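# Place a bottle from the steel table in the carton

## Task

Take any one bottle off the steel table, set it down inside a carton cell that is still empty, and open the gripper so it is no longer holding it.

## Robot and tools

Robot: two simulated six-joint arms, left_arm and right_arm, each with a parallel two-finger gripper and a fisheye wrist camera (cam_left_wrist, cam_right_wrist, both 504x504, delivered in that order). Random tugs on a held part or shoves on loose objects can occur.

Frame: one shared scene frame in metres. Origin sits on the table surface midway between the arms, +x reaches out over the table, +z is up, and left_arm is mounted on the +y side. The names left and right do not correspond to image sides. Gripper fingers extend along the hand's +z axis and close along its y axis; the reported end_effector_position is the point between the pads, roughly 1 cm short of the fingertips, and may be off, more so at long reach.

Joint order per arm, everywhere: waist, shoulder, elbow, wrist pitch, wrist yaw, wrist roll. Stated ranges (rad): waist -2.880 to 2.880, shoulder 0.000 to 3.142, elbow 0.000 to 3.019, wrist pitch -1.693 to 1.571, wrist yaw -1.571 to 1.571, wrist roll -2.094 to 2.094. True ends may differ by up to 0.019 rad.

Row layout (shared by execute_actions and move): one flat list of 14 numbers, each in [-1, 1], covering both arms even if only one moves: left_arm's six joint values then its opening, then right_arm's six joint values then its opening. Joint values are scaled offsets, not angles: 1.0 equals 1.264 rad (waist), 1.32 (shoulder), 1.276 (elbow), 1.83 (wrist pitch), 1.686 (wrist yaw), 2.022 (wrist roll). Opening is absolute: +1 fully open, -1 closed.

execute_actions(actions): a list of up to 15 actions, run in sequence. Each action is a table of up to 15 rows; each row lasts one 1/30 s control step, and if there are fewer than 15 rows the final row repeats to fill the action. Joint values in every row are offsets from the joint angles at that action's start (for a call's first action, the most recent reported angles), not from the preceding row. If a row would push a joint more than 0.019 rad outside its range, that action is rejected for both arms; if the first action fails this, or any action is malformed, nothing in the call runs. A joint asked beyond its real end is stopped there, and the result may print "joint sent to its limit" (absence of that line proves nothing). An empty list just fetches the current state and images.

move(target, speed, blocking): target is one 14-number row; its joint offsets are measured from the Joint positions in the latest result that printed them, and all joints follow synchronized paths, so hands trace curves. speed (rad/s, 0.01 to 2, default 0.5) caps the joint with the longest way to go; paths take 0.5 to 10 s and are cut off at 10 s. Moves ignore obstacles and the other arm; faster moves and targets set deeper past a contact hit and press harder. Finger openings are sent at the start. With blocking=false you get a result after 0.5 s while motion continues; you must wait or stop before sending any new rows or moves. The extra "move:" line reports the ending (done, off_target, moving, held, fault), limits=held or limits=none, and each arm's joint farthest from target.

wait(seconds): 0 to 10 s, arms keep their last command; returns early if a running move ends. stop(): brakes a running move (needs room; fingers keep moving). zoom_image(camera, region): region [x0, y0, x1, y1] in that camera's pixels from the top-left, at most 504 by 504, gives a sharper crop of its latest image. finished_scene(scene): pass the current scene's number once the bottle is placed and released; it cannot be undone.

Results: a state line per arm with gripper position (m) and quaternion (wxyz); Joint positions and Joint velocities, six joints per arm plus finger gap in m (0.094 fully open); Joint targets (what joints are currently driven toward, which can drift without new commands); grip_measured on the command scale; joint torques (offset, noisy, nonzero in free air); step readings with HELD tags where a row was held back; "joint command not followed" when a clearance check altered targets; MOTOR HOT above 85 °C and an OVER-TEMPERATURE FAULT at 100 °C, when that arm goes limp and drops. Camera calibration (fisheye, K, D, T_world_to_cam) is given and may be slightly off.

Motion limits: each joint target stays within a lead of its measured angle (0.264 waist, 0.32 shoulder, 0.276 elbow, 0.33 wrist pitch, 0.186 wrist yaw, 0.522 wrist roll rad), and targets are scaled back if they would move the hand over 70 mm from its measured spot, so big changes take several actions; finish an incomplete motion with a further command. Arms sent zero offsets can sag; to hold them, command the offsets back to the wanted angles and push further if still short.

Gripping: command roughly 0.03 below grip_measured to hold firmly; readings have a fixed error near 1 mm.

Avoid: knocking or placing anything off the table (fails the task), dropping or slamming the bottle, hard pushes, letting the arms collide or press on each other, and long heavy holds that overheat motors.

Each tool is called after ">>>" as name(argument=value, ...), one argument or row to a line, values as JSON.

## Session

>>> execute_actions(
  actions=[],
)

Scene clock: 0.00 s.
left_arm: end_effector_position=(+0.3666, +0.6402, +0.1182) grip_measured=+1.000 end_effector_quat_wxyz=(-0.178, -0.024, +0.980, -0.089) | right_arm: end_effector_position=(+0.3503, +0.4464, +0.2235) grip_measured=+1.000 end_effector_quat_wxyz=(+0.477, +0.256, +0.794, +0.275)
Joint names: [waist, shoulder, elbow, wrist pitch, wrist yaw, wrist roll]
Joint positions: left_arm=[ 0.807  1.83   1.47  -1.606 -0.061  0.583  0.094] | right_arm=[ 1.262  2.195  2.056 -0.679  1.002  1.567  0.094]
Joint velocities: left_arm=[-0.005 -0.005 -0.012 -0.007 -0.007 -0.022  0.   ] | right_arm=[-0.005  0.005 -0.017 -0.002  0.066 -0.051  0.   ]
Joint torques (N m, as the arm reports them, + toward a larger angle): no reading
Motor temperatures (°C, as the motors report them): left_arm=[21 22 22 22 19 20] | right_arm=[20 21 19 21 19 20]
Joint targets: left_arm=[0.807 1.837 1.488 -1.607 -0.061 0.583] | right_arm=[1.262 2.196 2.081 -0.676 1.002 1.567]

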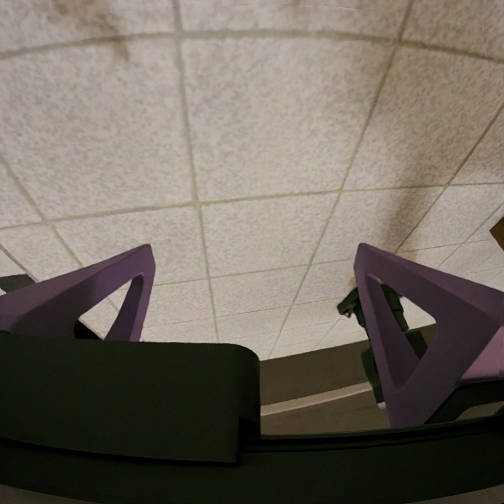

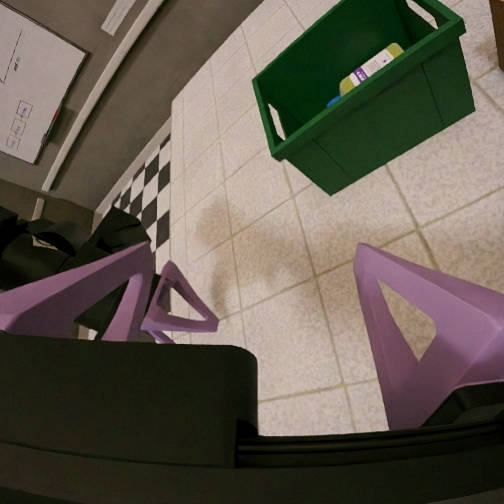

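>>> move(
  target=[0.25,0,0,0,0,0,1,-0.25,0,0,0,0,0,1],
  speed=0.6,
)

Scene clock: 58.70 s.
left_arm: end_effector_position=(+0.2586, +0.7388, +0.1182) grip_measured=+1.000 end_effector_quat_wxyz=(-0.161, -0.184, +0.963, -0.116) | right_arm: end_effector_position=(+0.5626, +0.3200, +0.2235) grip_measured=+1.000 end_effector_quat_wxyz=(+0.514, +0.375, +0.745, +0.199)
Joint names: [waist, shoulder, elbow, wrist pitch, wrist yaw, wrist roll]
Joint positions: left_arm=[ 1.135  1.83   1.47  -1.606 -0.061  0.583  0.094] | right_arm=[ 0.953  2.195  2.056 -0.679  1.002  1.567  0.094]
Joint velocities: left_arm=[ 0.005 -0.015 -0.017  0.007 -0.037 -0.037  0.   ] | right_arm=[-0.015  0.005 -0.002 -0.012  0.007  0.066  0.   ]
Joint torques (N m, as the arm reports them, + toward a larger angle): left_arm=[  0.06 -19.16   6.5   -0.81  -0.04   0.07] | right_arm=[  0.07 -19.89   9.03   1.3    0.51   0.04]
Motor temperatures (°C, as the motors report them): left_arm=[21 24 26 22 19 20] | right_arm=[20 27 25 21 20 20]
Joint targets: left_arm=[1.123 1.830 1.470 -1.606 -0.061 0.583] | right_arm=[0.946 2.195 2.056 -0.679 1.002 1.567]
move: done; limits=none; left_arm: farthest joint: the waist, 0.012 radians from its target (0.316 radians at the start); right_arm: farthest joint: the waist, 0.007 radians from its target (0.316 radians at the start)
camera_calibration (this result's frames):
cam_left_wrist: T_world_to_cam=[[0.386495, -0.908124, 0.161035, 0.551174], [-0.56431, -0.0947412, 0.820109, 0.127983], [-0.729504, -0.407842, -0.54908, 0.677573], [0, 0, 0, 1]] pos_world=[0.353488, 0.789002, 0.178323]
cam_right_wrist: T_world_to_cam=[[-0.350219, -0.64702, -0.677282, 0.552376], [-0.701038, 0.66061, -0.26859, 0.241705], [0.621203, 0.380735, -0.684944, -0.198575], [0, 0, 0, 1]] pos_world=[0.486252, 0.273331, 0.303022]

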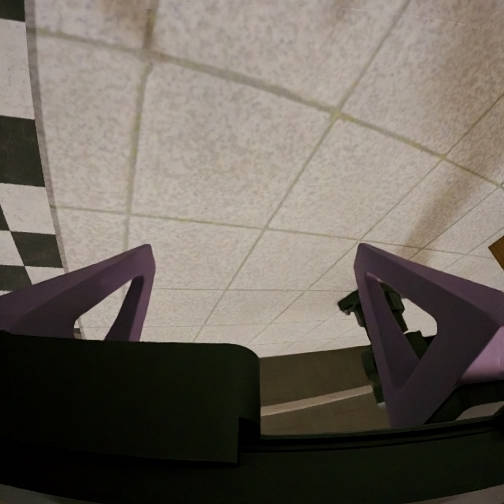

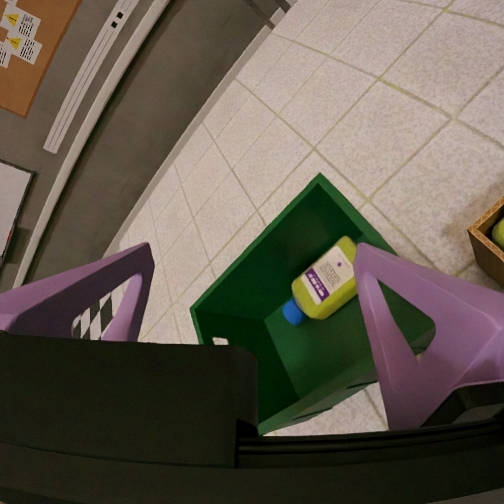

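>>> move(
  target=[-0.74,-0.705,-0.212,0.55,0.036,-0.288,1,-0.833,-0.981,-0.828,0.043,-0.594,-0.775,1],
  speed=0.9,
)

Scene clock: 83.37 s.
left_arm: end_effector_position=(+0.4503, +0.3821, +0.5166) grip_measured=+1.000 end_effector_quat_wxyz=(+0.596, -0.012, +0.803, +0.018) | right_arm: end_effector_position=(+0.4818, -0.2962, +0.3911) grip_measured=+1.000 end_effector_quat_wxyz=(+0.507, +0.002, +0.862, +0.004)
Joint names: [waist, shoulder, elbow, wrist pitch, wrist yaw, wrist roll]
Joint positions: left_arm=[ 0.206  0.894  1.212 -0.611 -0.001  0.015  0.094] | right_arm=[-0.098  0.893  1.005 -0.619  0.004  0.012  0.094]
Joint velocities: left_arm=[ 0.005  0.015 -0.007  0.007 -0.081 -0.007  0.   ] | right_arm=[-0.005 -0.024 -0.012  0.012  0.066  0.081  0.   ]
Joint torques (N m, as the arm reports them, + toward a larger angle): left_arm=[ 0.49 -5.99  7.88  2.36 -0.01 -0.12] | right_arm=[ 0.75 -2.86  9.2   2.55 -0.2   0.03]
Motor temperatures (°C, as the motors report them): left_arm=[21 24 26 22 19 20] | right_arm=[20 27 25 21 20 20]
Joint targets: left_arm=[0.199 0.899 1.200 -0.600 -0.000 0.000] | right_arm=[-0.100 0.900 0.999 -0.600 0.000 -0.000]
move: done; limits=none; left_arm: farthest joint: the wrist roll, 0.014 radians from its target (0.582 radians at the start); right_arm: farthest joint: the wrist pitch, 0.019 radians from its target (0.078 radians at the start)
camera_calibration (this result's frames):
cam_left_wrist: T_world_to_cam=[[0.0448353, -0.998791, -0.0201791, 0.371114], [-0.789022, -0.0230152, -0.613934, 0.690258], [0.612727, 0.0434477, -0.7891, 0.237798], [0, 0, 0, 1]] pos_world=[0.382285, 0.37622, 0.618908]
cam_right_wrist: T_world_to_cam=[[0.00803278, -0.999965, -0.00224917, -0.302223], [-0.910594, -0.00638534, -0.413254, 0.597143], [0.413225, 0.00536766, -0.910613, 0.278287], [0, 0, 0, 1]] pos_world=[0.431187, -0.299893, 0.499504]

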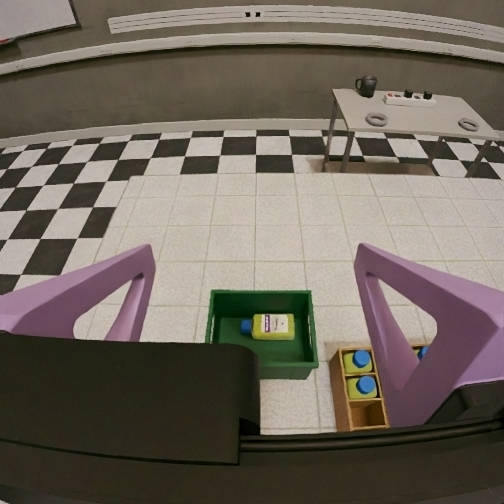

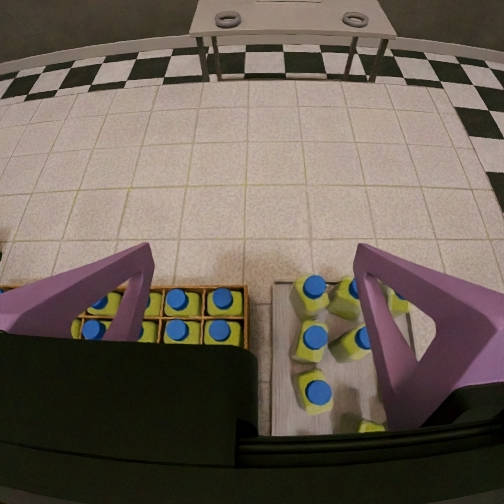

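>>> move(
  target=[-0.4,0,0,-0.45,0,0,1,-0.1,0,0,-0.4,0,0,1],
  speed=1.0,
)

Scene clock: 95.43 s.
left_arm: end_effector_position=(+0.2933, +0.2273, +0.3677) grip_measured=+1.000 end_effector_quat_wxyz=(+0.224, +0.226, +0.947, -0.049) | right_arm: end_effector_position=(+0.3473, -0.3326, +0.2790) grip_measured=+1.000 end_effector_quat_wxyz=(+0.170, +0.059, +0.984, -0.010)
Joint names: [waist, shoulder, elbow, wrist pitch, wrist yaw, wrist roll]
Joint positions: left_arm=[-0.292  0.894  1.212 -1.427 -0.001  0.014  0.094] | right_arm=[-0.216  0.893  1.005 -1.341  0.004  0.011  0.094]
Joint velocities: left_arm=[-0.005  0.005  0.017  0.002 -0.139  0.022  0.   ] | right_arm=[-0.015  0.005 -0.007  0.002  0.022  0.037  0.   ]
Joint torques (N m, as the arm reports them, + toward a larger angle): left_arm=[ 0.35 -5.26  7.96  0.69 -0.05  0.05] | right_arm=[ 0.23 -2.34  8.84  0.65 -0.04  0.1 ]
Motor temperatures (°C, as the motors report them): left_arm=[21 24 26 22 19 20] | right_arm=[20 25 25 21 20 20]
Joint targets: left_arm=[-0.300 0.894 1.212 -1.435 -0.001 0.015] | right_arm=[-0.225 0.893 1.005 -1.351 0.004 0.012]
move: done; limits=none; left_arm: farthest joint: the waist, 0.008 radians from its target (0.505 radians at the start); right_arm: farthest joint: the wrist pitch, 0.010 radians from its target (0.732 radians at the start)
camera_calibration (this result's frames):
cam_left_wrist: T_world_to_cam=[[-0.450507, -0.892652, -0.0147008, 0.33971], [-0.883132, 0.443168, 0.153885, 0.110751], [-0.130851, 0.0823088, -0.987979, 0.505569], [0, 0, 0, 1]] pos_world=[0.317003, 0.212549, 0.487443]
cam_right_wrist: T_world_to_cam=[[-0.110446, -0.993882, -0.00076966, -0.295055], [-0.950652, 0.105416, 0.2918, 0.282432], [-0.289934, 0.0329598, -0.956479, 0.498118], [0, 0, 0, 1]] pos_world=[0.380328, -0.339441, 0.393798]

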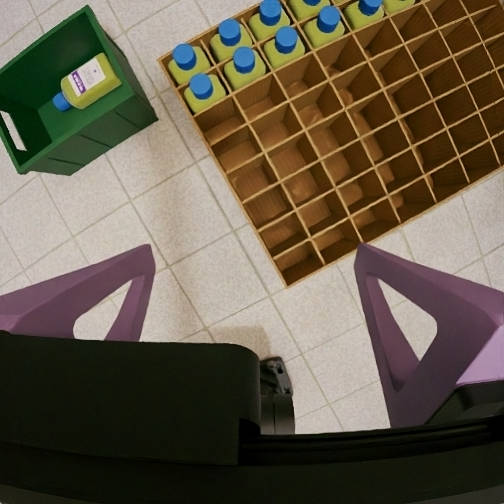

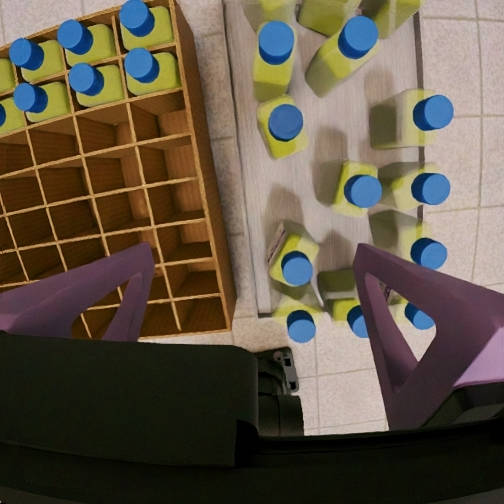

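>>> zoom_image(
  camera="cam_right_wrist",
  region=[200,0,480,280],
)

>>> zoom_image(
  camera="cam_right_wrist",
  region=[0,0,280,340],
)

Region (200, 0, 480, 280) of cam_right_wrist's 504x504 image, scaled by 1.800, with more detail than that image has.

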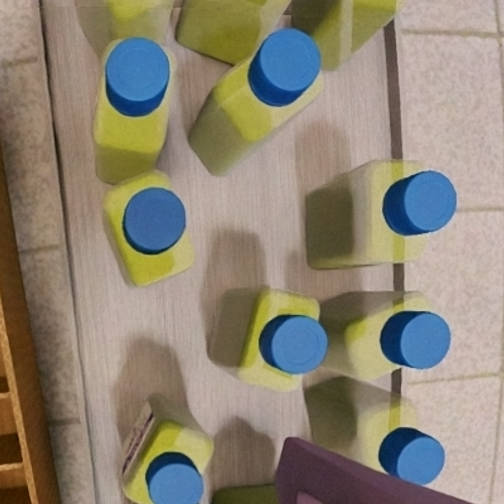

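Region (0, 0, 280, 340) of cam_right_wrist's 504x504 image, scaled by 1.482, with more detail than that image has; it fills the left 415 columns of this view, and the rest is white.

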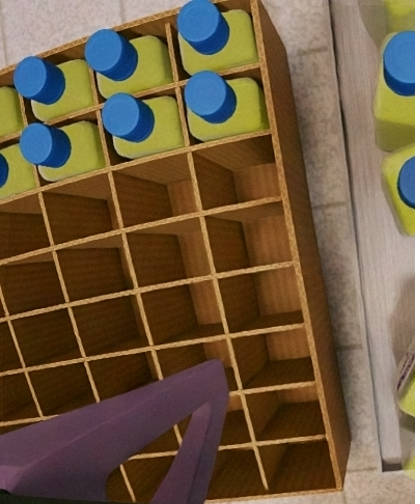

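>>> move(
  target=[0,0,0,0,0,0,1,-0.069,0.3186,0.1838,-0.0851,-0.002,-0.181,0.4],
  speed=0.7,
)

Scene clock: 192.53 s.
left_arm: end_effector_position=(+0.2933, +0.2273, +0.3677) grip_measured=+1.000 end_effector_quat_wxyz=(+0.224, +0.226, +0.947, -0.049) | right_arm: end_effector_position=(+0.4040, -0.3679, +0.2185) grip_measured=+0.403 end_effector_quat_wxyz=(-0.023, -0.077, +0.997, +0.005)
Joint names: [waist, shoulder, elbow, wrist pitch, wrist yaw, wrist roll]
Joint positions: left_arm=[-0.292  0.894  1.212 -1.427 -0.001  0.014  0.094] | right_arm=[-0.297  1.32   1.189 -1.487  0.003 -0.343  0.066]
Joint velocities: left_arm=[ 0.005 -0.005  0.012  0.012 -0.051 -0.007  0.   ] | right_arm=[-0.005  0.005 -0.012 -0.007 -0.007  0.007  0.001]
Joint torques (N m, as the arm reports them, + toward a larger angle): left_arm=[ 0.94 -5.22  7.93  1.   -0.05  0.05] | right_arm=[ 0.3  -7.93 12.2   0.01 -0.23 -0.01]
Motor temperatures (°C, as the motors report them): left_arm=[21 23 28 22 19 20] | right_arm=[20 23 26 21 19 20]
Joint targets: left_arm=[-0.292 0.894 1.212 -1.427 -0.001 0.014] | right_arm=[-0.304 1.313 1.239 -1.497 0.000 -0.355]
move: off_target (right_arm); limits=none; left_arm: farthest joint: the waist, 0.000 radians from its target (0.000 radians at the start); right_arm: farthest joint: the elbow, 0.051 radians from its target (0.235 radians at the start)
camera_calibration (this result's frames):
cam_left_wrist: T_world_to_cam=[[-0.450507, -0.892652, -0.0147008, 0.33971], [-0.883132, 0.443168, 0.153885, 0.110751], [-0.130851, 0.0823088, -0.987979, 0.505569], [0, 0, 0, 1]] pos_world=[0.317003, 0.212549, 0.487443]
cam_right_wrist: T_world_to_cam=[[0.161572, -0.986714, -0.0170462, -0.427615], [-0.763483, -0.135926, 0.631362, 0.119146], [-0.625291, -0.0889961, -0.775301, 0.508938], [0, 0, 0, 1]] pos_world=[0.478291, -0.360445, 0.312067]

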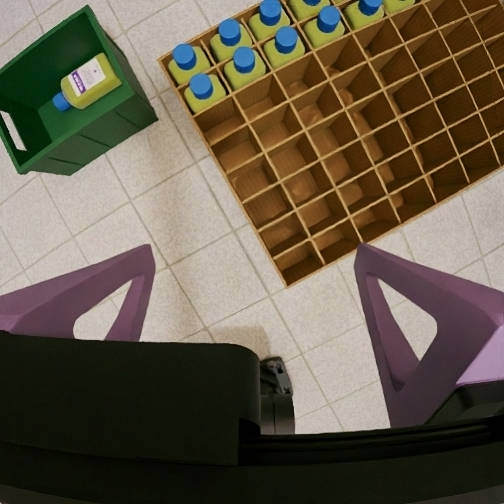

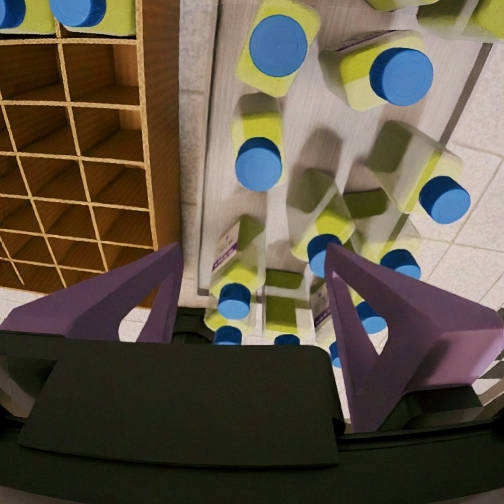

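>>> zoom_image(
  camera="cam_right_wrist",
  region=[190,0,390,200],
)

>>> zoom_image(
  camera="cam_right_wrist",
  region=[0,0,250,250],
)

Region (190, 0, 390, 200) of cam_right_wrist's 504x504 image, scaled by 2.520, with more detail than that image has.

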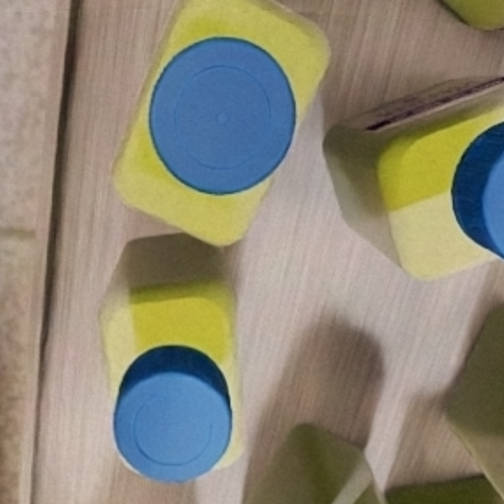

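Region (0, 0, 250, 250) of cam_right_wrist's 504x504 image, scaled by 2.016, with more detail than that image has.

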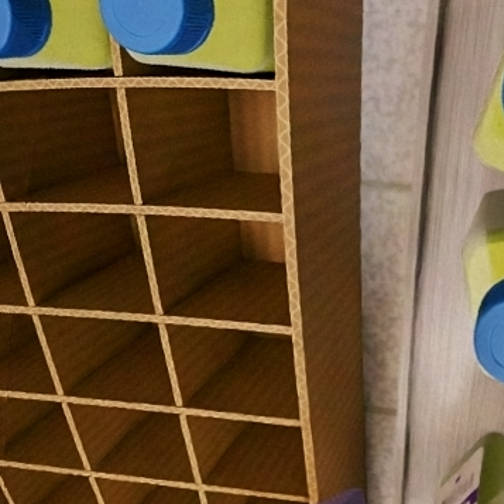

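>>> move(
  target=[0,0,0,0,0,0,1,-0.008,0.0295,-0.1273,0.144,-0.002,-0.06,0.4],
  speed=0.35,
)

Scene clock: 254.73 s.
left_arm: end_effector_position=(+0.2933, +0.2273, +0.3677) grip_measured=+1.000 end_effector_quat_wxyz=(+0.224, +0.226, +0.947, -0.049) | right_arm: end_effector_position=(+0.4144, -0.3699, +0.1474) grip_measured=+0.403 end_effector_quat_wxyz=(+0.005, -0.131, +0.991, -0.003)
Joint names: [waist, shoulder, elbow, wrist pitch, wrist yaw, wrist roll]
Joint positions: left_arm=[-0.292  0.894  1.212 -1.427 -0.001  0.014  0.094] | right_arm=[-0.297  1.353  1.029 -1.235  0.003 -0.452  0.066]
Joint velocities: left_arm=[-0.005 -0.005 -0.007 -0.007 -0.007  0.037  0.   ] | right_arm=[-0.005  0.005  0.002 -0.007  0.022  0.022 -0.001]
Joint torques (N m, as the arm reports them, + toward a larger angle): left_arm=[ 0.93 -5.21  7.92  1.   -0.05  0.05] | right_arm=[ 0.09 -7.02  7.83  0.9  -0.24  0.  ]
Motor temperatures (°C, as the motors report them): left_arm=[21 23 29 22 19 20] | right_arm=[20 24 30 21 19 20]
Joint targets: left_arm=[-0.292 0.894 1.212 -1.427 -0.001 0.014] | right_arm=[-0.307 1.359 1.026 -1.223 -0.000 -0.464]
move: done; limits=none; left_arm: farthest joint: the waist, 0.000 radians from its target (0.000 radians at the start); right_arm: farthest joint: the wrist roll, 0.013 radians from its target (0.121 radians at the start)
camera_calibration (this result's frames):
cam_left_wrist: T_world_to_cam=[[-0.450507, -0.892652, -0.0147008, 0.33971], [-0.883132, 0.443168, 0.153885, 0.110751], [-0.130851, 0.0823088, -0.987979, 0.505569], [0, 0, 0, 1]] pos_world=[0.317003, 0.212549, 0.487443]
cam_right_wrist: T_world_to_cam=[[0.26845, -0.963284, 0.0043326, -0.471222], [-0.779768, -0.214662, 0.588117, 0.155682], [-0.565594, -0.161258, -0.808764, 0.413547], [0, 0, 0, 1]] pos_world=[0.481795, -0.353814, 0.244944]

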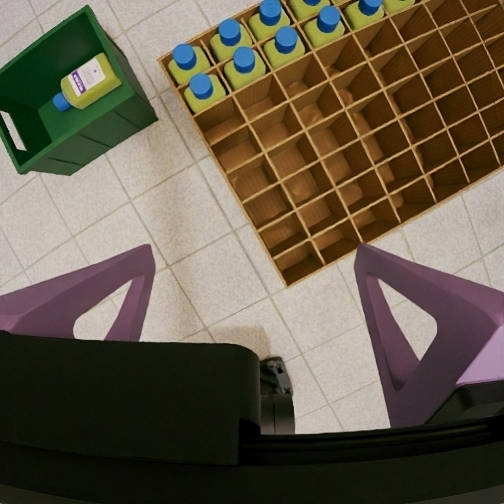

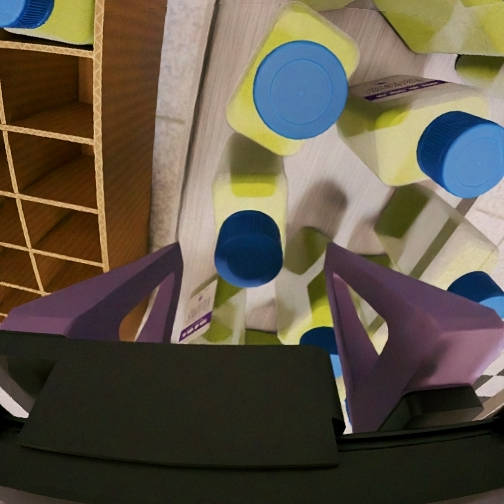

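>>> move(
  target=[0,0,0,0,0,0,1,0.008,0.014,-0.003,0,0,0,0.0],
  speed=0.1,
)

Scene clock: 271.83 s.
left_arm: end_effector_position=(+0.2933, +0.2273, +0.3677) grip_measured=+1.000 end_effector_quat_wxyz=(+0.224, +0.226, +0.947, -0.049) | right_arm: end_effector_position=(+0.4145, -0.3699, +0.1446) grip_measured=+0.002 end_effector_quat_wxyz=(+0.001, -0.131, +0.991, -0.002)
Joint names: [waist, shoulder, elbow, wrist pitch, wrist yaw, wrist roll]
Joint positions: left_arm=[-0.292  0.894  1.212 -1.427 -0.001  0.014  0.094] | right_arm=[-0.297  1.361  1.029 -1.235  0.003 -0.452  0.047]
Joint velocities: left_arm=[-0.015 -0.005 -0.002  0.002 -0.022 -0.037  0.   ] | right_arm=[-0.015 -0.005 -0.007 -0.017  0.022  0.007  0.001]
Joint torques (N m, as the arm reports them, + toward a larger angle): left_arm=[ 0.95 -5.23  7.94  1.   -0.05  0.05] | right_arm=[ 1.57 -7.06  7.63  0.44 -0.09  0.1 ]
Motor temperatures (°C, as the motors report them): left_arm=[21 23 29 22 19 20] | right_arm=[20 24 28 21 19 20]
Joint targets: left_arm=[-0.292 0.894 1.212 -1.427 -0.001 0.014] | right_arm=[-0.287 1.371 1.025 -1.235 0.003 -0.452]
move: done; limits=none; left_arm: farthest joint: the waist, 0.000 radians from its target (0.000 radians at the start); right_arm: farthest joint: the waist, 0.010 radians from its target (0.010 radians at the start)
camera_calibration (this result's frames):
cam_left_wrist: T_world_to_cam=[[-0.450507, -0.892652, -0.0147008, 0.33971], [-0.883132, 0.443168, 0.153885, 0.110751], [-0.130851, 0.0823088, -0.987979, 0.505569], [0, 0, 0, 1]] pos_world=[0.317003, 0.212549, 0.487443]
cam_right_wrist: T_world_to_cam=[[0.269204, -0.963083, 0.000770696, -0.470989], [-0.774951, -0.216142, 0.593913, 0.154036], [-0.571821, -0.160481, -0.804529, 0.413604], [0, 0, 0, 1]] pos_world=[0.48267, -0.353932, 0.241636]

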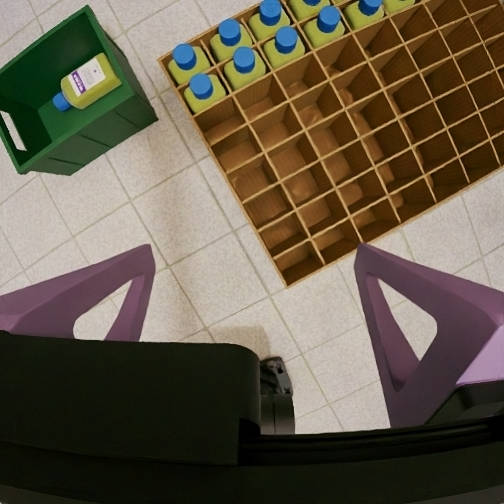

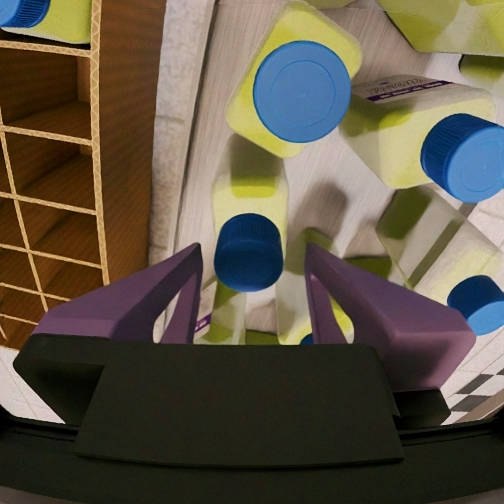

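>>> execute_actions(
  actions=[
    [[0,0,0,0,0,0,1,0.012,0.013,0,0.003,0,0,-0.2]],
    [[0,0,0,0,0,0,1,0,0,0,0,0,0,-0.45]],
  ],
)

Scene clock: 283.30 s.
left_arm: end_effector_position=(+0.2933, +0.2273, +0.3677) grip_measured=+1.000 end_effector_quat_wxyz=(+0.224, +0.226, +0.947, -0.049) | right_arm: end_effector_position=(+0.4150, -0.3675, +0.1422) grip_measured=-0.436 end_effector_quat_wxyz=(-0.002, -0.134, +0.991, -0.001)
Joint names: [waist, shoulder, elbow, wrist pitch, wrist yaw, wrist roll]
Joint positions: left_arm=[-0.292  0.894  1.212 -1.427 -0.001  0.014  0.094] | right_arm=[-0.29   1.368  1.029 -1.235  0.003 -0.452  0.027]
Joint velocities: left_arm=[-0.015 -0.005 -0.017  0.017 -0.066  0.051  0.   ] | right_arm=[-0.015 -0.024  0.002 -0.002  0.022 -0.007 -0.001]
Joint torques (N m, as the arm reports them, + toward a larger angle): left_arm=[ 0.94 -5.18  7.94  1.01 -0.05  0.05] | right_arm=[ 0.76 -7.73  7.89  0.42 -0.09  0.1 ]
Motor temperatures (°C, as the motors report them): left_arm=[21 23 29 22 19 20] | right_arm=[20 23 27 21 19 20]
Joint targets: left_arm=[-0.292 0.894 1.212 -1.427 -0.001 0.014] | right_arm=[-0.290 1.368 1.029 -1.235 0.003 -0.452]
Step readings (joint positions; steps 1 to 15: 1st action; 16 to 30: 2nd action):
0: left_arm=[-0.292 0.894 1.212 -1.427 -0.001 0.014] | right_arm=[-0.297 1.361 1.029 -1.235 0.003 -0.452]
1: left_arm=[-0.292 0.894 1.212 -1.427 -0.001 0.014] | right_arm=[-0.296 1.361 1.029 -1.235 0.003 -0.452]
2: left_arm=[-0.292 0.894 1.212 -1.427 -0.001 0.014] | right_arm=[-0.295 1.362 1.029 -1.235 0.003 -0.452]
4: left_arm=[-0.292 0.894 1.212 -1.427 -0.001 0.014] | right_arm=[-0.293 1.364 1.029 -1.235 0.003 -0.452]
8: left_arm=[-0.292 0.894 1.212 -1.427 -0.001 0.014] | right_arm=[-0.290 1.368 1.029 -1.235 0.003 -0.452]
15: left_arm=[-0.292 0.894 1.212 -1.427 -0.001 0.014] | right_arm=[-0.290 1.368 1.029 -1.235 0.003 -0.452]
16: left_arm=[-0.292 0.894 1.212 -1.427 -0.001 0.014] | right_arm=[-0.290 1.368 1.029 -1.235 0.003 -0.452]
17: left_arm=[-0.292 0.894 1.212 -1.427 -0.001 0.014] | right_arm=[-0.290 1.368 1.029 -1.235 0.003 -0.452]
19: left_arm=[-0.292 0.894 1.212 -1.427 -0.001 0.014] | right_arm=[-0.290 1.368 1.029 -1.235 0.003 -0.452]
23: left_arm=[-0.292 0.894 1.212 -1.427 -0.001 0.014] | right_arm=[-0.290 1.368 1.029 -1.235 0.003 -0.452]
30: Joint positions above
camera_calibration (this result's frames):
cam_left_wrist: T_world_to_cam=[[-0.450507, -0.892652, -0.0147008, 0.33971], [-0.883132, 0.443168, 0.153885, 0.110751], [-0.130851, 0.0823088, -0.987979, 0.505569], [0, 0, 0, 1]] pos_world=[0.317003, 0.212549, 0.487443]
cam_right_wrist: T_world_to_cam=[[0.275439, -0.961316, -0.00228818, -0.470372], [-0.769506, -0.221907, 0.598847, 0.151306], [-0.576188, -0.163185, -0.800861, 0.412656], [0, 0, 0, 1]] pos_world=[0.483757, -0.351261, 0.238795]

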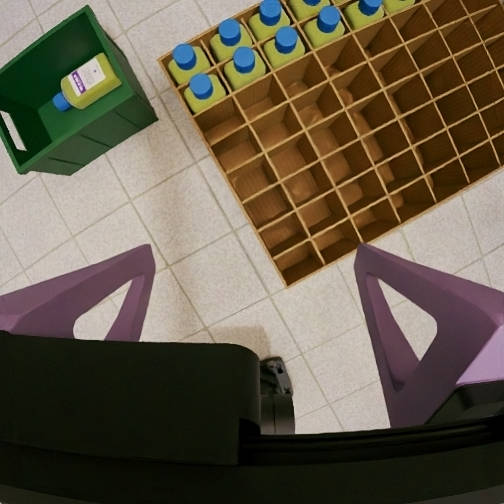

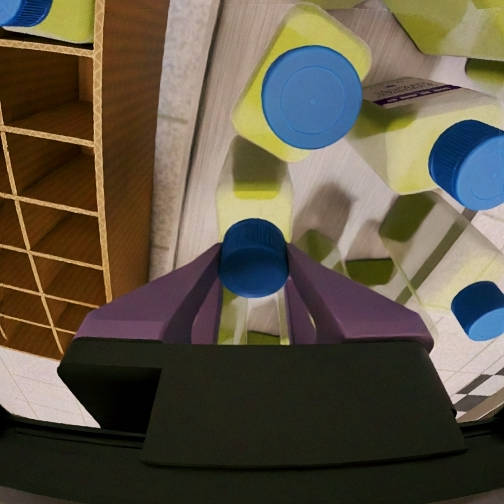

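>>> execute_actions(
  actions=[
    [[0,0,0,0,0,0,1,0,0,0.01,0,0,0,-0.5],[0,0,0,0,0,0,1,0,0,0.015,0,0,0,-0.5],[0,0,0,0,0,0,1,0,0,0.02,0,0,0,-0.5],[0,0,0,0,0,0,1,0,-0.002,0.025,0,0,0,-0.5],[0,0,0,0,0,0,1,0,-0.004,0.03,-0.002,0,0,-0.5],[0,0,0,0,0,0,1,0,-0.006,0.035,-0.004,0,0,-0.5],[0,0,0,0,0,0,1,0,-0.007,0.039,-0.007,0,0,-0.5],[0,0,0,0,0,0,1,0,-0.008,0.043,-0.011,0,0,-0.5],[0,0,0,0,0,0,1,0,-0.009,0.048,-0.015,0,0,-0.5],[0,0,0,0,0,0,1,0,-0.011,0.053,-0.020,0,0,-0.5],[0,0,0,0,0,0,1,0,-0.012,0.058,-0.024,0,0,-0.5],[0,0,0,0,0,0,1,0,-0.0135,0.063,-0.029,0,0,-0.5],[0,0,0,0,0,0,1,0,-0.015,0.068,-0.033,0,0,-0.5],[0,0,0,0,0,0,1,0,-0.0165,0.073,-0.038,0,0,-0.5],[0,0,0,0,0,0,1,0,-0.018,0.078,-0.042,0,0,-0.5]],
    [[0,0,0,0,0,0,1,0,-0.012,0.06,-0.026,0,0,-0.5],[0,0,0,0,0,0,1,0,-0.014,0.066,-0.032,0,0,-0.5],[0,0,0,0,0,0,1,0,-0.016,0.073,-0.038,0,0,-0.5],[0,0,0,0,0,0,1,0,-0.018,0.08,-0.044,0,0,-0.5],[0,0,0,0,0,0,1,0,-0.02,0.087,-0.05,0,0,-0.5],[0,0,0,0,0,0,1,0,-0.022,0.094,-0.056,0,0,-0.5],[0,0,0,0,0,0,1,0,-0.024,0.101,-0.062,0,0,-0.5],[0,0,0,0,0,0,1,0,-0.026,0.108,-0.069,0,0,-0.5],[0,0,0,0,0,0,1,0,-0.028,0.115,-0.075,0,0,-0.5],[0,0,0,0,0,0,1,0,-0.03,0.122,-0.081,0,0,-0.5],[0,0,0,0,0,0,1,0,-0.032,0.129,-0.087,0,0,-0.5],[0,0,0,0,0,0,1,0,-0.034,0.136,-0.094,0,0,-0.5],[0,0,0,0,0,0,1,0,-0.036,0.143,-0.10,0,0,-0.5],[0,0,0,0,0,0,1,0,-0.038,0.15,-0.106,0,0,-0.5],[0,0,0,0,0,0,1,0,-0.04,0.157,-0.112,0,0,-0.5]],
  ],
)

>>> wait(
  seconds=0.5,
)

Scene clock: 333.07 s.
left_arm: end_effector_position=(+0.2933, +0.2273, +0.3677) grip_measured=+1.000 end_effector_quat_wxyz=(+0.224, +0.226, +0.947, -0.049) | right_arm: end_effector_position=(+0.4099, -0.3666, +0.2096) grip_measured=-0.453 end_effector_quat_wxyz=(-0.023, -0.134, +0.991, +0.006)
Joint names: [waist, shoulder, elbow, wrist pitch, wrist yaw, wrist roll]
Joint positions: left_arm=[-0.292  0.894  1.212 -1.427 -0.001  0.014  0.094] | right_arm=[-0.29   1.337  1.181 -1.461  0.003 -0.452  0.026]
Joint velocities: left_arm=[-0.005  0.005  0.002 -0.017  0.081  0.007  0.   ] | right_arm=[-0.005 -0.112  0.276 -0.325  0.051 -0.022  0.002]
Joint torques (N m, as the arm reports them, + toward a larger angle): left_arm=[ 0.96 -5.2   7.95  1.   -0.05  0.05] | right_arm=[ 0.89 -8.72 12.67  0.07 -0.09  0.09]
Motor temperatures (°C, as the motors report them): left_arm=[21 23 30 22 19 20] | right_arm=[20 24 27 21 19 20]
Joint targets: left_arm=[-0.292 0.894 1.212 -1.427 -0.001 0.014] | right_arm=[-0.290 1.315 1.255 -1.493 0.003 -0.452]
Step readings (joint positions; steps 1 to 15: 1st action; 16 to 30: 2nd action):
0: left_arm=[-0.292 0.894 1.212 -1.427 -0.001 0.014] | right_arm=[-0.290 1.368 1.029 -1.235 0.003 -0.452]
1: left_arm=[-0.292 0.894 1.212 -1.427 -0.001 0.014] | right_arm=[-0.290 1.368 1.029 -1.235 0.003 -0.452]
2: left_arm=[-0.292 0.894 1.212 -1.427 -0.001 0.014] | right_arm=[-0.290 1.368 1.029 -1.235 0.003 -0.452]
4: left_arm=[-0.292 0.894 1.212 -1.427 -0.001 0.014] | right_arm=[-0.290 1.368 1.029 -1.235 0.003 -0.452]
8: left_arm=[-0.292 0.894 1.212 -1.427 -0.001 0.014] | right_arm=[-0.290 1.368 1.029 -1.237 0.003 -0.452]
15: left_arm=[-0.292 0.894 1.212 -1.427 -0.001 0.014] | right_arm=[-0.290 1.368 1.054 -1.288 0.003 -0.452]
16: left_arm=[-0.292 0.894 1.212 -1.427 -0.001 0.014] | right_arm=[-0.290 1.368 1.061 -1.298 0.003 -0.452]
17: left_arm=[-0.292 0.894 1.212 -1.427 -0.001 0.014] | right_arm=[-0.290 1.367 1.069 -1.311 0.003 -0.452]
19: left_arm=[-0.292 0.894 1.212 -1.427 -0.001 0.014] | right_arm=[-0.290 1.366 1.084 -1.335 0.003 -0.452]
23: left_arm=[-0.292 0.894 1.212 -1.427 -0.001 0.014] | right_arm=[-0.290 1.360 1.116 -1.381 0.003 -0.452]
30: Joint positions above
camera_calibration (this result's frames):
cam_left_wrist: T_world_to_cam=[[-0.450507, -0.892652, -0.0147008, 0.33971], [-0.883132, 0.443168, 0.153885, 0.110751], [-0.130851, 0.0823088, -0.987979, 0.505569], [0, 0, 0, 1]] pos_world=[0.317003, 0.212549, 0.487443]
cam_right_wrist: T_world_to_cam=[[0.274935, -0.961223, -0.0214829, -0.463627], [-0.743475, -0.226715, 0.629162, 0.0884321], [-0.609636, -0.157007, -0.776977, 0.474772], [0, 0, 0, 1]] pos_world=[0.482652, -0.351057, 0.303288]

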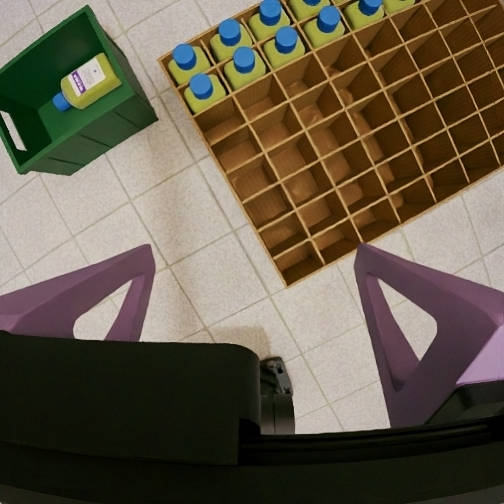

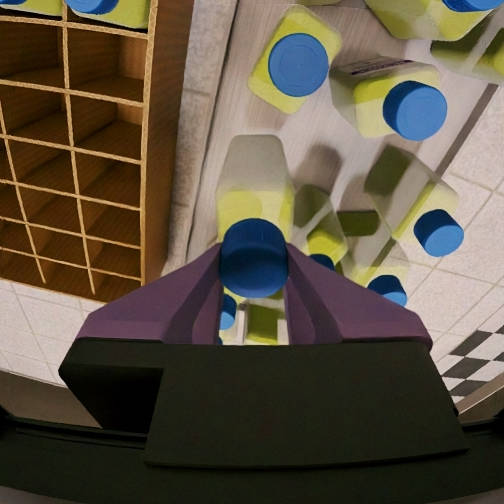

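Scene clock: 333.57 s.
left_arm: end_effector_position=(+0.2933, +0.2273, +0.3677) grip_measured=+1.000 end_effector_quat_wxyz=(+0.224, +0.226, +0.947, -0.049) | right_arm: end_effector_position=(+0.4096, -0.3665, +0.2234) grip_measured=-0.453 end_effector_quat_wxyz=(-0.015, -0.134, +0.991, +0.003)
Joint names: [waist, shoulder, elbow, wrist pitch, wrist yaw, wrist roll]
Joint positions: left_arm=[-0.292  0.894  1.212 -1.427 -0.001  0.014  0.094] | right_arm=[-0.29   1.321  1.203 -1.483  0.003 -0.452  0.026]
Joint velocities: left_arm=[-0.005 -0.005  0.012 -0.007 -0.007 -0.051  0.   ] | right_arm=[-0.005  0.005  0.007  0.002 -0.022 -0.051  0.   ]
Joint torques (N m, as the arm reports them, + toward a larger angle): left_arm=[ 0.93 -5.17  7.94  0.99 -0.05  0.05] | right_arm=[ 0.77 -8.34 12.31  0.03 -0.09  0.09]
Motor temperatures (°C, as the motors report them): left_arm=[21 23 30 22 19 20] | right_arm=[20 24 27 21 19 20]
Joint targets: left_arm=[-0.292 0.894 1.212 -1.427 -0.001 0.014] | right_arm=[-0.290 1.315 1.254 -1.493 0.003 -0.452]
wait: 0.50 s; at rest by 0.37 s
camera_calibration (this result's frames):
cam_left_wrist: T_world_to_cam=[[-0.450507, -0.892652, -0.0147008, 0.33971], [-0.883132, 0.443168, 0.153885, 0.110751], [-0.130851, 0.0823088, -0.987979, 0.505569], [0, 0, 0, 1]] pos_world=[0.317003, 0.212549, 0.487443]
cam_right_wrist: T_world_to_cam=[[0.275223, -0.961276, -0.0141815, -0.464976], [-0.753532, -0.224858, 0.617761, 0.0868643], [-0.597027, -0.159336, -0.786238, 0.481446], [0, 0, 0, 1]] pos_world=[0.480864, -0.350727, 0.318276]

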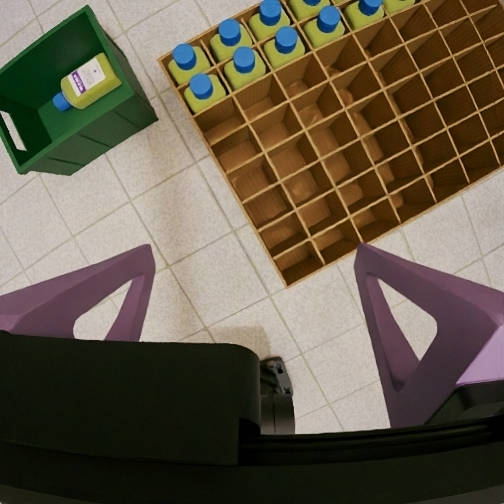

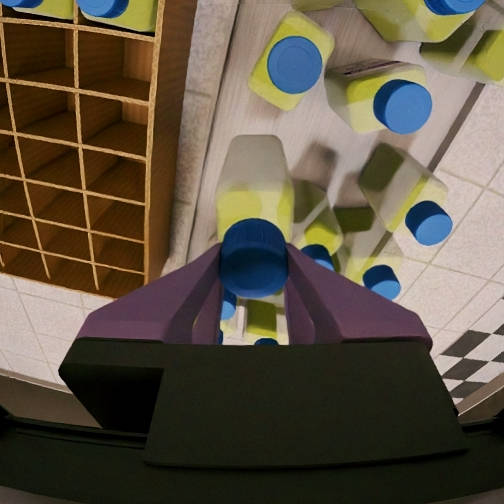

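>>> move(
  target=[0,0,0,0,0,0,1,0.399,-0.0212,0.015,0.011,0,-0.422,-0.5],
  speed=0.7,
)

Scene clock: 355.47 s.
left_arm: end_effector_position=(+0.2933, +0.2273, +0.3677) grip_measured=+1.000 end_effector_quat_wxyz=(+0.224, +0.226, +0.947, -0.049) | right_arm: end_effector_position=(+0.4046, -0.1817, +0.2321) grip_measured=-0.456 end_effector_quat_wxyz=(-0.006, +0.723, -0.691, +0.005)
Joint names: [waist, shoulder, elbow, wrist pitch, wrist yaw, wrist roll]
Joint positions: left_arm=[-0.292  0.894  1.212 -1.427 -0.001  0.014  0.094] | right_arm=[ 0.215  1.31   1.215 -1.462  0.003 -1.294  0.026]
Joint velocities: left_arm=[-0.024 -0.005  0.002 -0.002  0.022 -0.007  0.   ] | right_arm=[-0.005 -0.015 -0.002 -0.012  0.051 -0.022 -0.001]
Joint torques (N m, as the arm reports them, + toward a larger angle): left_arm=[ 0.91 -5.18  7.94  1.   -0.05  0.05] | right_arm=[ 0.69 -8.76  8.84  0.4  -0.14  0.01]
Motor temperatures (°C, as the motors report them): left_arm=[21 23 30 22 19 20] | right_arm=[20 24 29 21 19 20]
Joint targets: left_arm=[-0.292 0.894 1.212 -1.427 -0.001 0.014] | right_arm=[0.214 1.293 1.222 -1.463 0.003 -1.306]
move: done; limits=none; left_arm: farthest joint: the waist, 0.000 radians from its target (0.000 radians at the start); right_arm: farthest joint: the shoulder, 0.017 radians from its target (0.038 radians at the start)
camera_calibration (this result's frames):
cam_left_wrist: T_world_to_cam=[[-0.450507, -0.892652, -0.0147008, 0.33971], [-0.883132, 0.443168, 0.153885, 0.110751], [-0.130851, 0.0823088, -0.987979, 0.505569], [0, 0, 0, 1]] pos_world=[0.317003, 0.212549, 0.487443]
cam_right_wrist: T_world_to_cam=[[0.998451, 0.0544282, 0.0115486, -0.399844], [0.0369084, -0.803213, 0.594548, -0.300215], [0.0416362, -0.593201, -0.803977, 0.181632], [0, 0, 0, 1]] pos_world=[0.402743, -0.111629, 0.329138]

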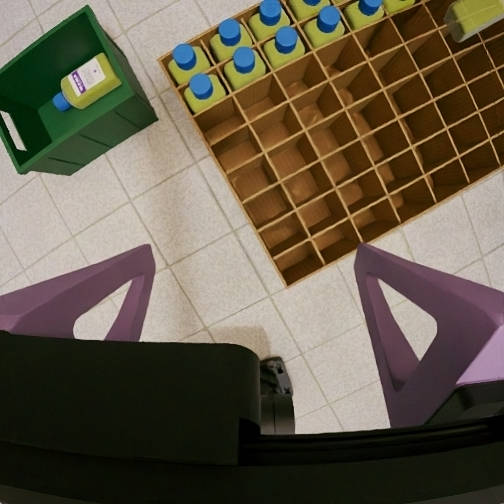

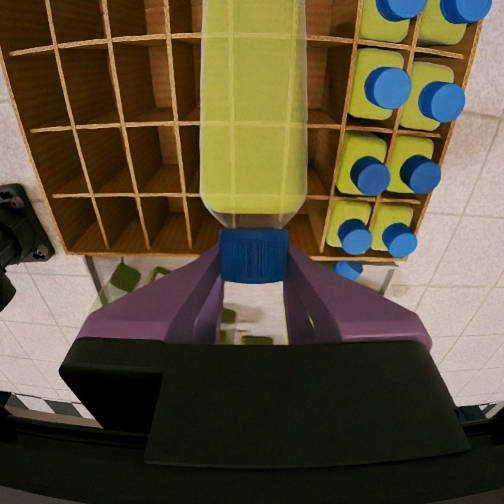

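>>> execute_actions(
  actions=[
    [[0,0,0,0,0,0,1,0,0,0,0,0,0,-0.45]],
  ],
)

Scene clock: 374.63 s.
left_arm: end_effector_position=(+0.2933, +0.2273, +0.3677) grip_measured=+1.000 end_effector_quat_wxyz=(+0.224, +0.226, +0.947, -0.049) | right_arm: end_effector_position=(+0.4046, -0.1817, +0.2321) grip_measured=-0.442 end_effector_quat_wxyz=(-0.006, +0.723, -0.691, +0.005)
Joint names: [waist, shoulder, elbow, wrist pitch, wrist yaw, wrist roll]
Joint positions: left_arm=[-0.292  0.894  1.212 -1.427 -0.001  0.014  0.094] | right_arm=[ 0.215  1.31   1.215 -1.462  0.003 -1.294  0.026]
Joint velocities: left_arm=[-0.005 -0.015  0.007 -0.002 -0.037  0.007  0.   ] | right_arm=[ 0.005 -0.015  0.002  0.012  0.081  0.022 -0.002]
Joint torques (N m, as the arm reports them, + toward a larger angle): left_arm=[ 0.95 -5.2   7.93  1.   -0.05  0.05] | right_arm=[ 0.82 -7.62  8.34  0.41 -0.15  0.1 ]
Motor temperatures (°C, as the motors report them): left_arm=[21 23 30 22 19 20] | right_arm=[20 24 29 21 19 20]
Joint targets: left_arm=[-0.292 0.894 1.212 -1.427 -0.001 0.014] | right_arm=[0.215 1.310 1.215 -1.462 0.003 -1.293]
Step readings (joint positions):
0: left_arm=[-0.292 0.894 1.212 -1.427 -0.001 0.014] | right_arm=[0.215 1.310 1.215 -1.462 0.003 -1.294]
1: left_arm=[-0.292 0.894 1.212 -1.427 -0.001 0.014] | right_arm=[0.215 1.310 1.215 -1.462 0.003 -1.294]
2: left_arm=[-0.292 0.894 1.212 -1.427 -0.001 0.014] | right_arm=[0.215 1.310 1.215 -1.462 0.003 -1.294]
4: left_arm=[-0.292 0.894 1.212 -1.427 -0.001 0.014] | right_arm=[0.215 1.310 1.215 -1.462 0.003 -1.294]
8: left_arm=[-0.292 0.894 1.212 -1.427 -0.001 0.014] | right_arm=[0.215 1.310 1.215 -1.462 0.003 -1.294]
15: Joint positions above
camera_calibration (this result's frames):
cam_left_wrist: T_world_to_cam=[[-0.450507, -0.892652, -0.0147008, 0.33971], [-0.883132, 0.443168, 0.153885, 0.110751], [-0.130851, 0.0823088, -0.987979, 0.505569], [0, 0, 0, 1]] pos_world=[0.317003, 0.212549, 0.487443]
cam_right_wrist: T_world_to_cam=[[0.99843, 0.0548092, 0.0115489, -0.399767], [0.0372144, -0.803195, 0.594553, -0.300337], [0.0418629, -0.593189, -0.803974, 0.181542], [0, 0, 0, 1]] pos_world=[0.402716, -0.111629, 0.329138]

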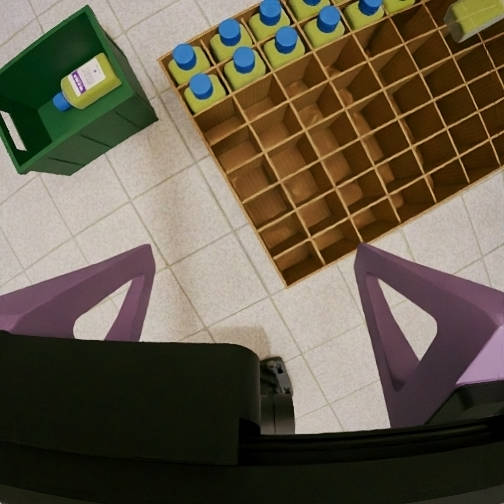

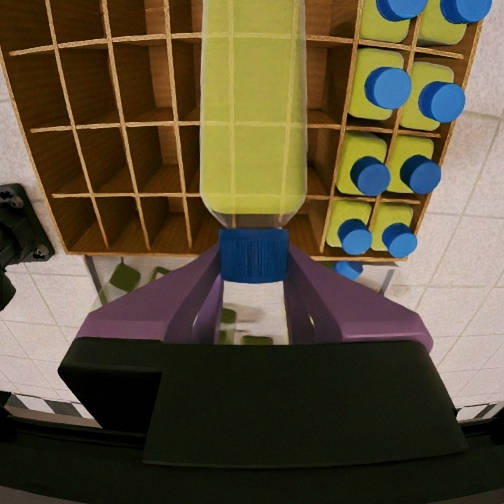

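>>> execute_actions(
  actions=[
    [[0,0,0,0,0,0,1,0,0,0,0,0,0,-0.436]],
  ],
)

Scene clock: 382.33 s.
left_arm: end_effector_position=(+0.2933, +0.2273, +0.3677) grip_measured=+1.000 end_effector_quat_wxyz=(+0.224, +0.226, +0.947, -0.049) | right_arm: end_effector_position=(+0.4046, -0.1817, +0.2321) grip_measured=-0.431 end_effector_quat_wxyz=(-0.006, +0.723, -0.691, +0.005)
Joint names: [waist, shoulder, elbow, wrist pitch, wrist yaw, wrist roll]
Joint positions: left_arm=[-0.292  0.894  1.212 -1.427 -0.001  0.014  0.094] | right_arm=[ 0.215  1.31   1.215 -1.462  0.003 -1.294  0.027]
Joint velocities: left_arm=[ 0.015  0.005  0.007 -0.012 -0.022 -0.037  0.   ] | right_arm=[-0.015 -0.005 -0.002 -0.007  0.007 -0.037 -0.001]
Joint torques (N m, as the arm reports them, + toward a larger angle): left_arm=[ 0.93 -5.18  7.93  1.   -0.05  0.05] | right_arm=[ 0.22 -7.48  8.3   0.46 -0.15  0.09]
Motor temperatures (°C, as the motors report them): left_arm=[21 23 30 22 19 20] | right_arm=[20 24 28 21 19 20]
Joint targets: left_arm=[-0.292 0.894 1.212 -1.427 -0.001 0.014] | right_arm=[0.215 1.310 1.215 -1.462 0.003 -1.294]
Step readings (joint positions):
0: left_arm=[-0.292 0.894 1.212 -1.427 -0.001 0.014] | right_arm=[0.215 1.310 1.215 -1.462 0.003 -1.294]
1: left_arm=[-0.292 0.894 1.212 -1.427 -0.001 0.014] | right_arm=[0.215 1.310 1.215 -1.462 0.003 -1.294]
2: left_arm=[-0.292 0.894 1.212 -1.427 -0.001 0.014] | right_arm=[0.215 1.310 1.215 -1.462 0.003 -1.294]
4: left_arm=[-0.292 0.894 1.212 -1.427 -0.001 0.014] | right_arm=[0.215 1.310 1.215 -1.462 0.003 -1.294]
8: left_arm=[-0.292 0.894 1.212 -1.427 -0.001 0.014] | right_arm=[0.215 1.310 1.215 -1.462 0.003 -1.294]
15: Joint positions above
camera_calibration (this result's frames):
cam_left_wrist: T_world_to_cam=[[-0.450507, -0.892652, -0.0147008, 0.33971], [-0.883132, 0.443168, 0.153885, 0.110751], [-0.130851, 0.0823088, -0.987979, 0.505569], [0, 0, 0, 1]] pos_world=[0.317003, 0.212549, 0.487443]
cam_right_wrist: T_world_to_cam=[[0.99843, 0.0548092, 0.0115489, -0.399767], [0.0372144, -0.803195, 0.594553, -0.300337], [0.0418629, -0.593189, -0.803974, 0.181542], [0, 0, 0, 1]] pos_world=[0.402716, -0.111629, 0.329138]

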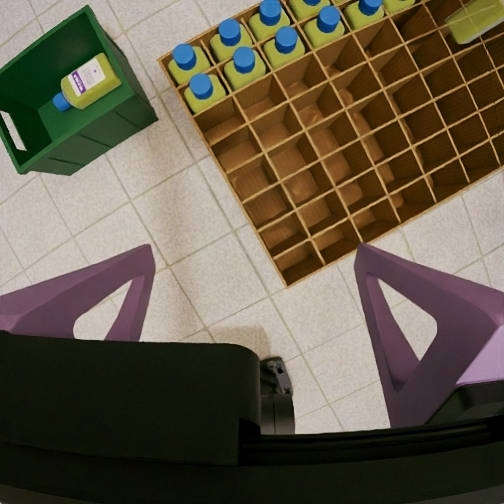

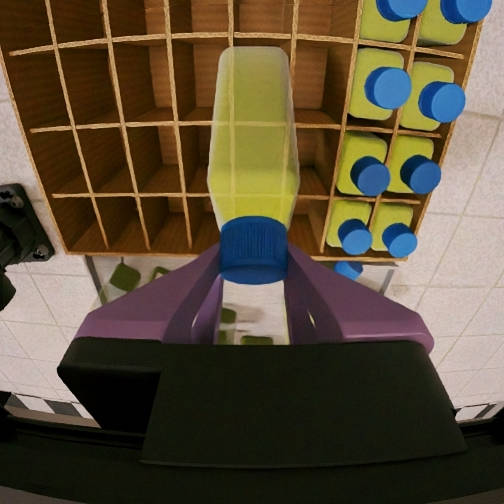

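It is pivoting back.

>>> execute_actions(
  actions=[
    [[0,0,0,0,0,0,1,0,0,0,0,0,0,-0.426]],
  ],
)

Scene clock: 386.13 s.
left_arm: end_effector_position=(+0.2933, +0.2273, +0.3677) grip_measured=+1.000 end_effector_quat_wxyz=(+0.224, +0.226, +0.947, -0.049) | right_arm: end_effector_position=(+0.4046, -0.1817, +0.2321) grip_measured=-0.424 end_effector_quat_wxyz=(-0.006, +0.723, -0.691, +0.005)
Joint names: [waist, shoulder, elbow, wrist pitch, wrist yaw, wrist roll]
Joint positions: left_arm=[-0.292  0.894  1.212 -1.427 -0.001  0.014  0.094] | right_arm=[ 0.215  1.31   1.215 -1.462  0.003 -1.294  0.027]
Joint velocities: left_arm=[ 0.005 -0.015 -0.002  0.002 -0.022  0.007  0.   ] | right_arm=[-0.015  0.005 -0.002 -0.007  0.066  0.066 -0.001]
Joint torques (N m, as the arm reports them, + toward a larger angle): left_arm=[ 0.93 -5.21  7.94  1.   -0.05  0.05] | right_arm=[ 0.85 -7.41  8.31  0.41 -0.14  0.1 ]
Motor temperatures (°C, as the motors report them): left_arm=[21 23 30 22 19 20] | right_arm=[20 24 28 21 19 20]
Joint targets: left_arm=[-0.292 0.894 1.212 -1.427 -0.001 0.014] | right_arm=[0.215 1.310 1.215 -1.462 0.003 -1.294]
Step readings (joint positions):
0: left_arm=[-0.292 0.894 1.212 -1.427 -0.001 0.014] | right_arm=[0.215 1.310 1.215 -1.462 0.003 -1.294]
1: left_arm=[-0.292 0.894 1.212 -1.427 -0.001 0.014] | right_arm=[0.215 1.310 1.215 -1.462 0.003 -1.294]
2: left_arm=[-0.292 0.894 1.212 -1.427 -0.001 0.014] | right_arm=[0.215 1.310 1.215 -1.462 0.003 -1.294]
4: left_arm=[-0.292 0.894 1.212 -1.427 -0.001 0.014] | right_arm=[0.215 1.310 1.215 -1.462 0.003 -1.294]
8: left_arm=[-0.292 0.894 1.212 -1.427 -0.001 0.014] | right_arm=[0.215 1.310 1.215 -1.462 0.003 -1.294]
15: Joint positions above
camera_calibration (this result's frames):
cam_left_wrist: T_world_to_cam=[[-0.450507, -0.892652, -0.0147008, 0.33971], [-0.883132, 0.443168, 0.153885, 0.110751], [-0.130851, 0.0823088, -0.987979, 0.505569], [0, 0, 0, 1]] pos_world=[0.317003, 0.212549, 0.487443]
cam_right_wrist: T_world_to_cam=[[0.99843, 0.0548092, 0.0115489, -0.399767], [0.0372144, -0.803195, 0.594553, -0.300337], [0.0418629, -0.593189, -0.803974, 0.181542], [0, 0, 0, 1]] pos_world=[0.402716, -0.111629, 0.329138]

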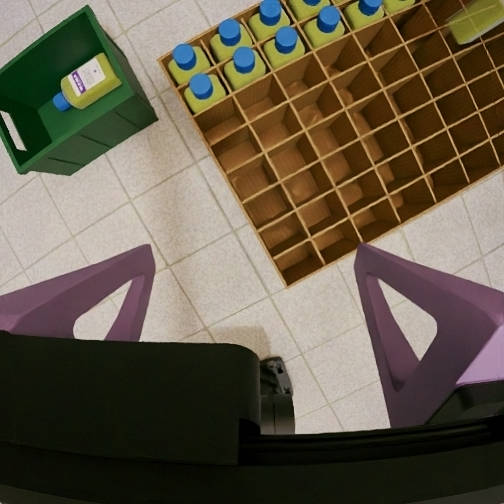

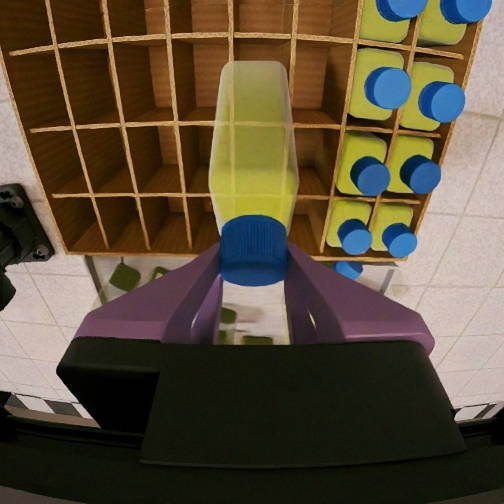

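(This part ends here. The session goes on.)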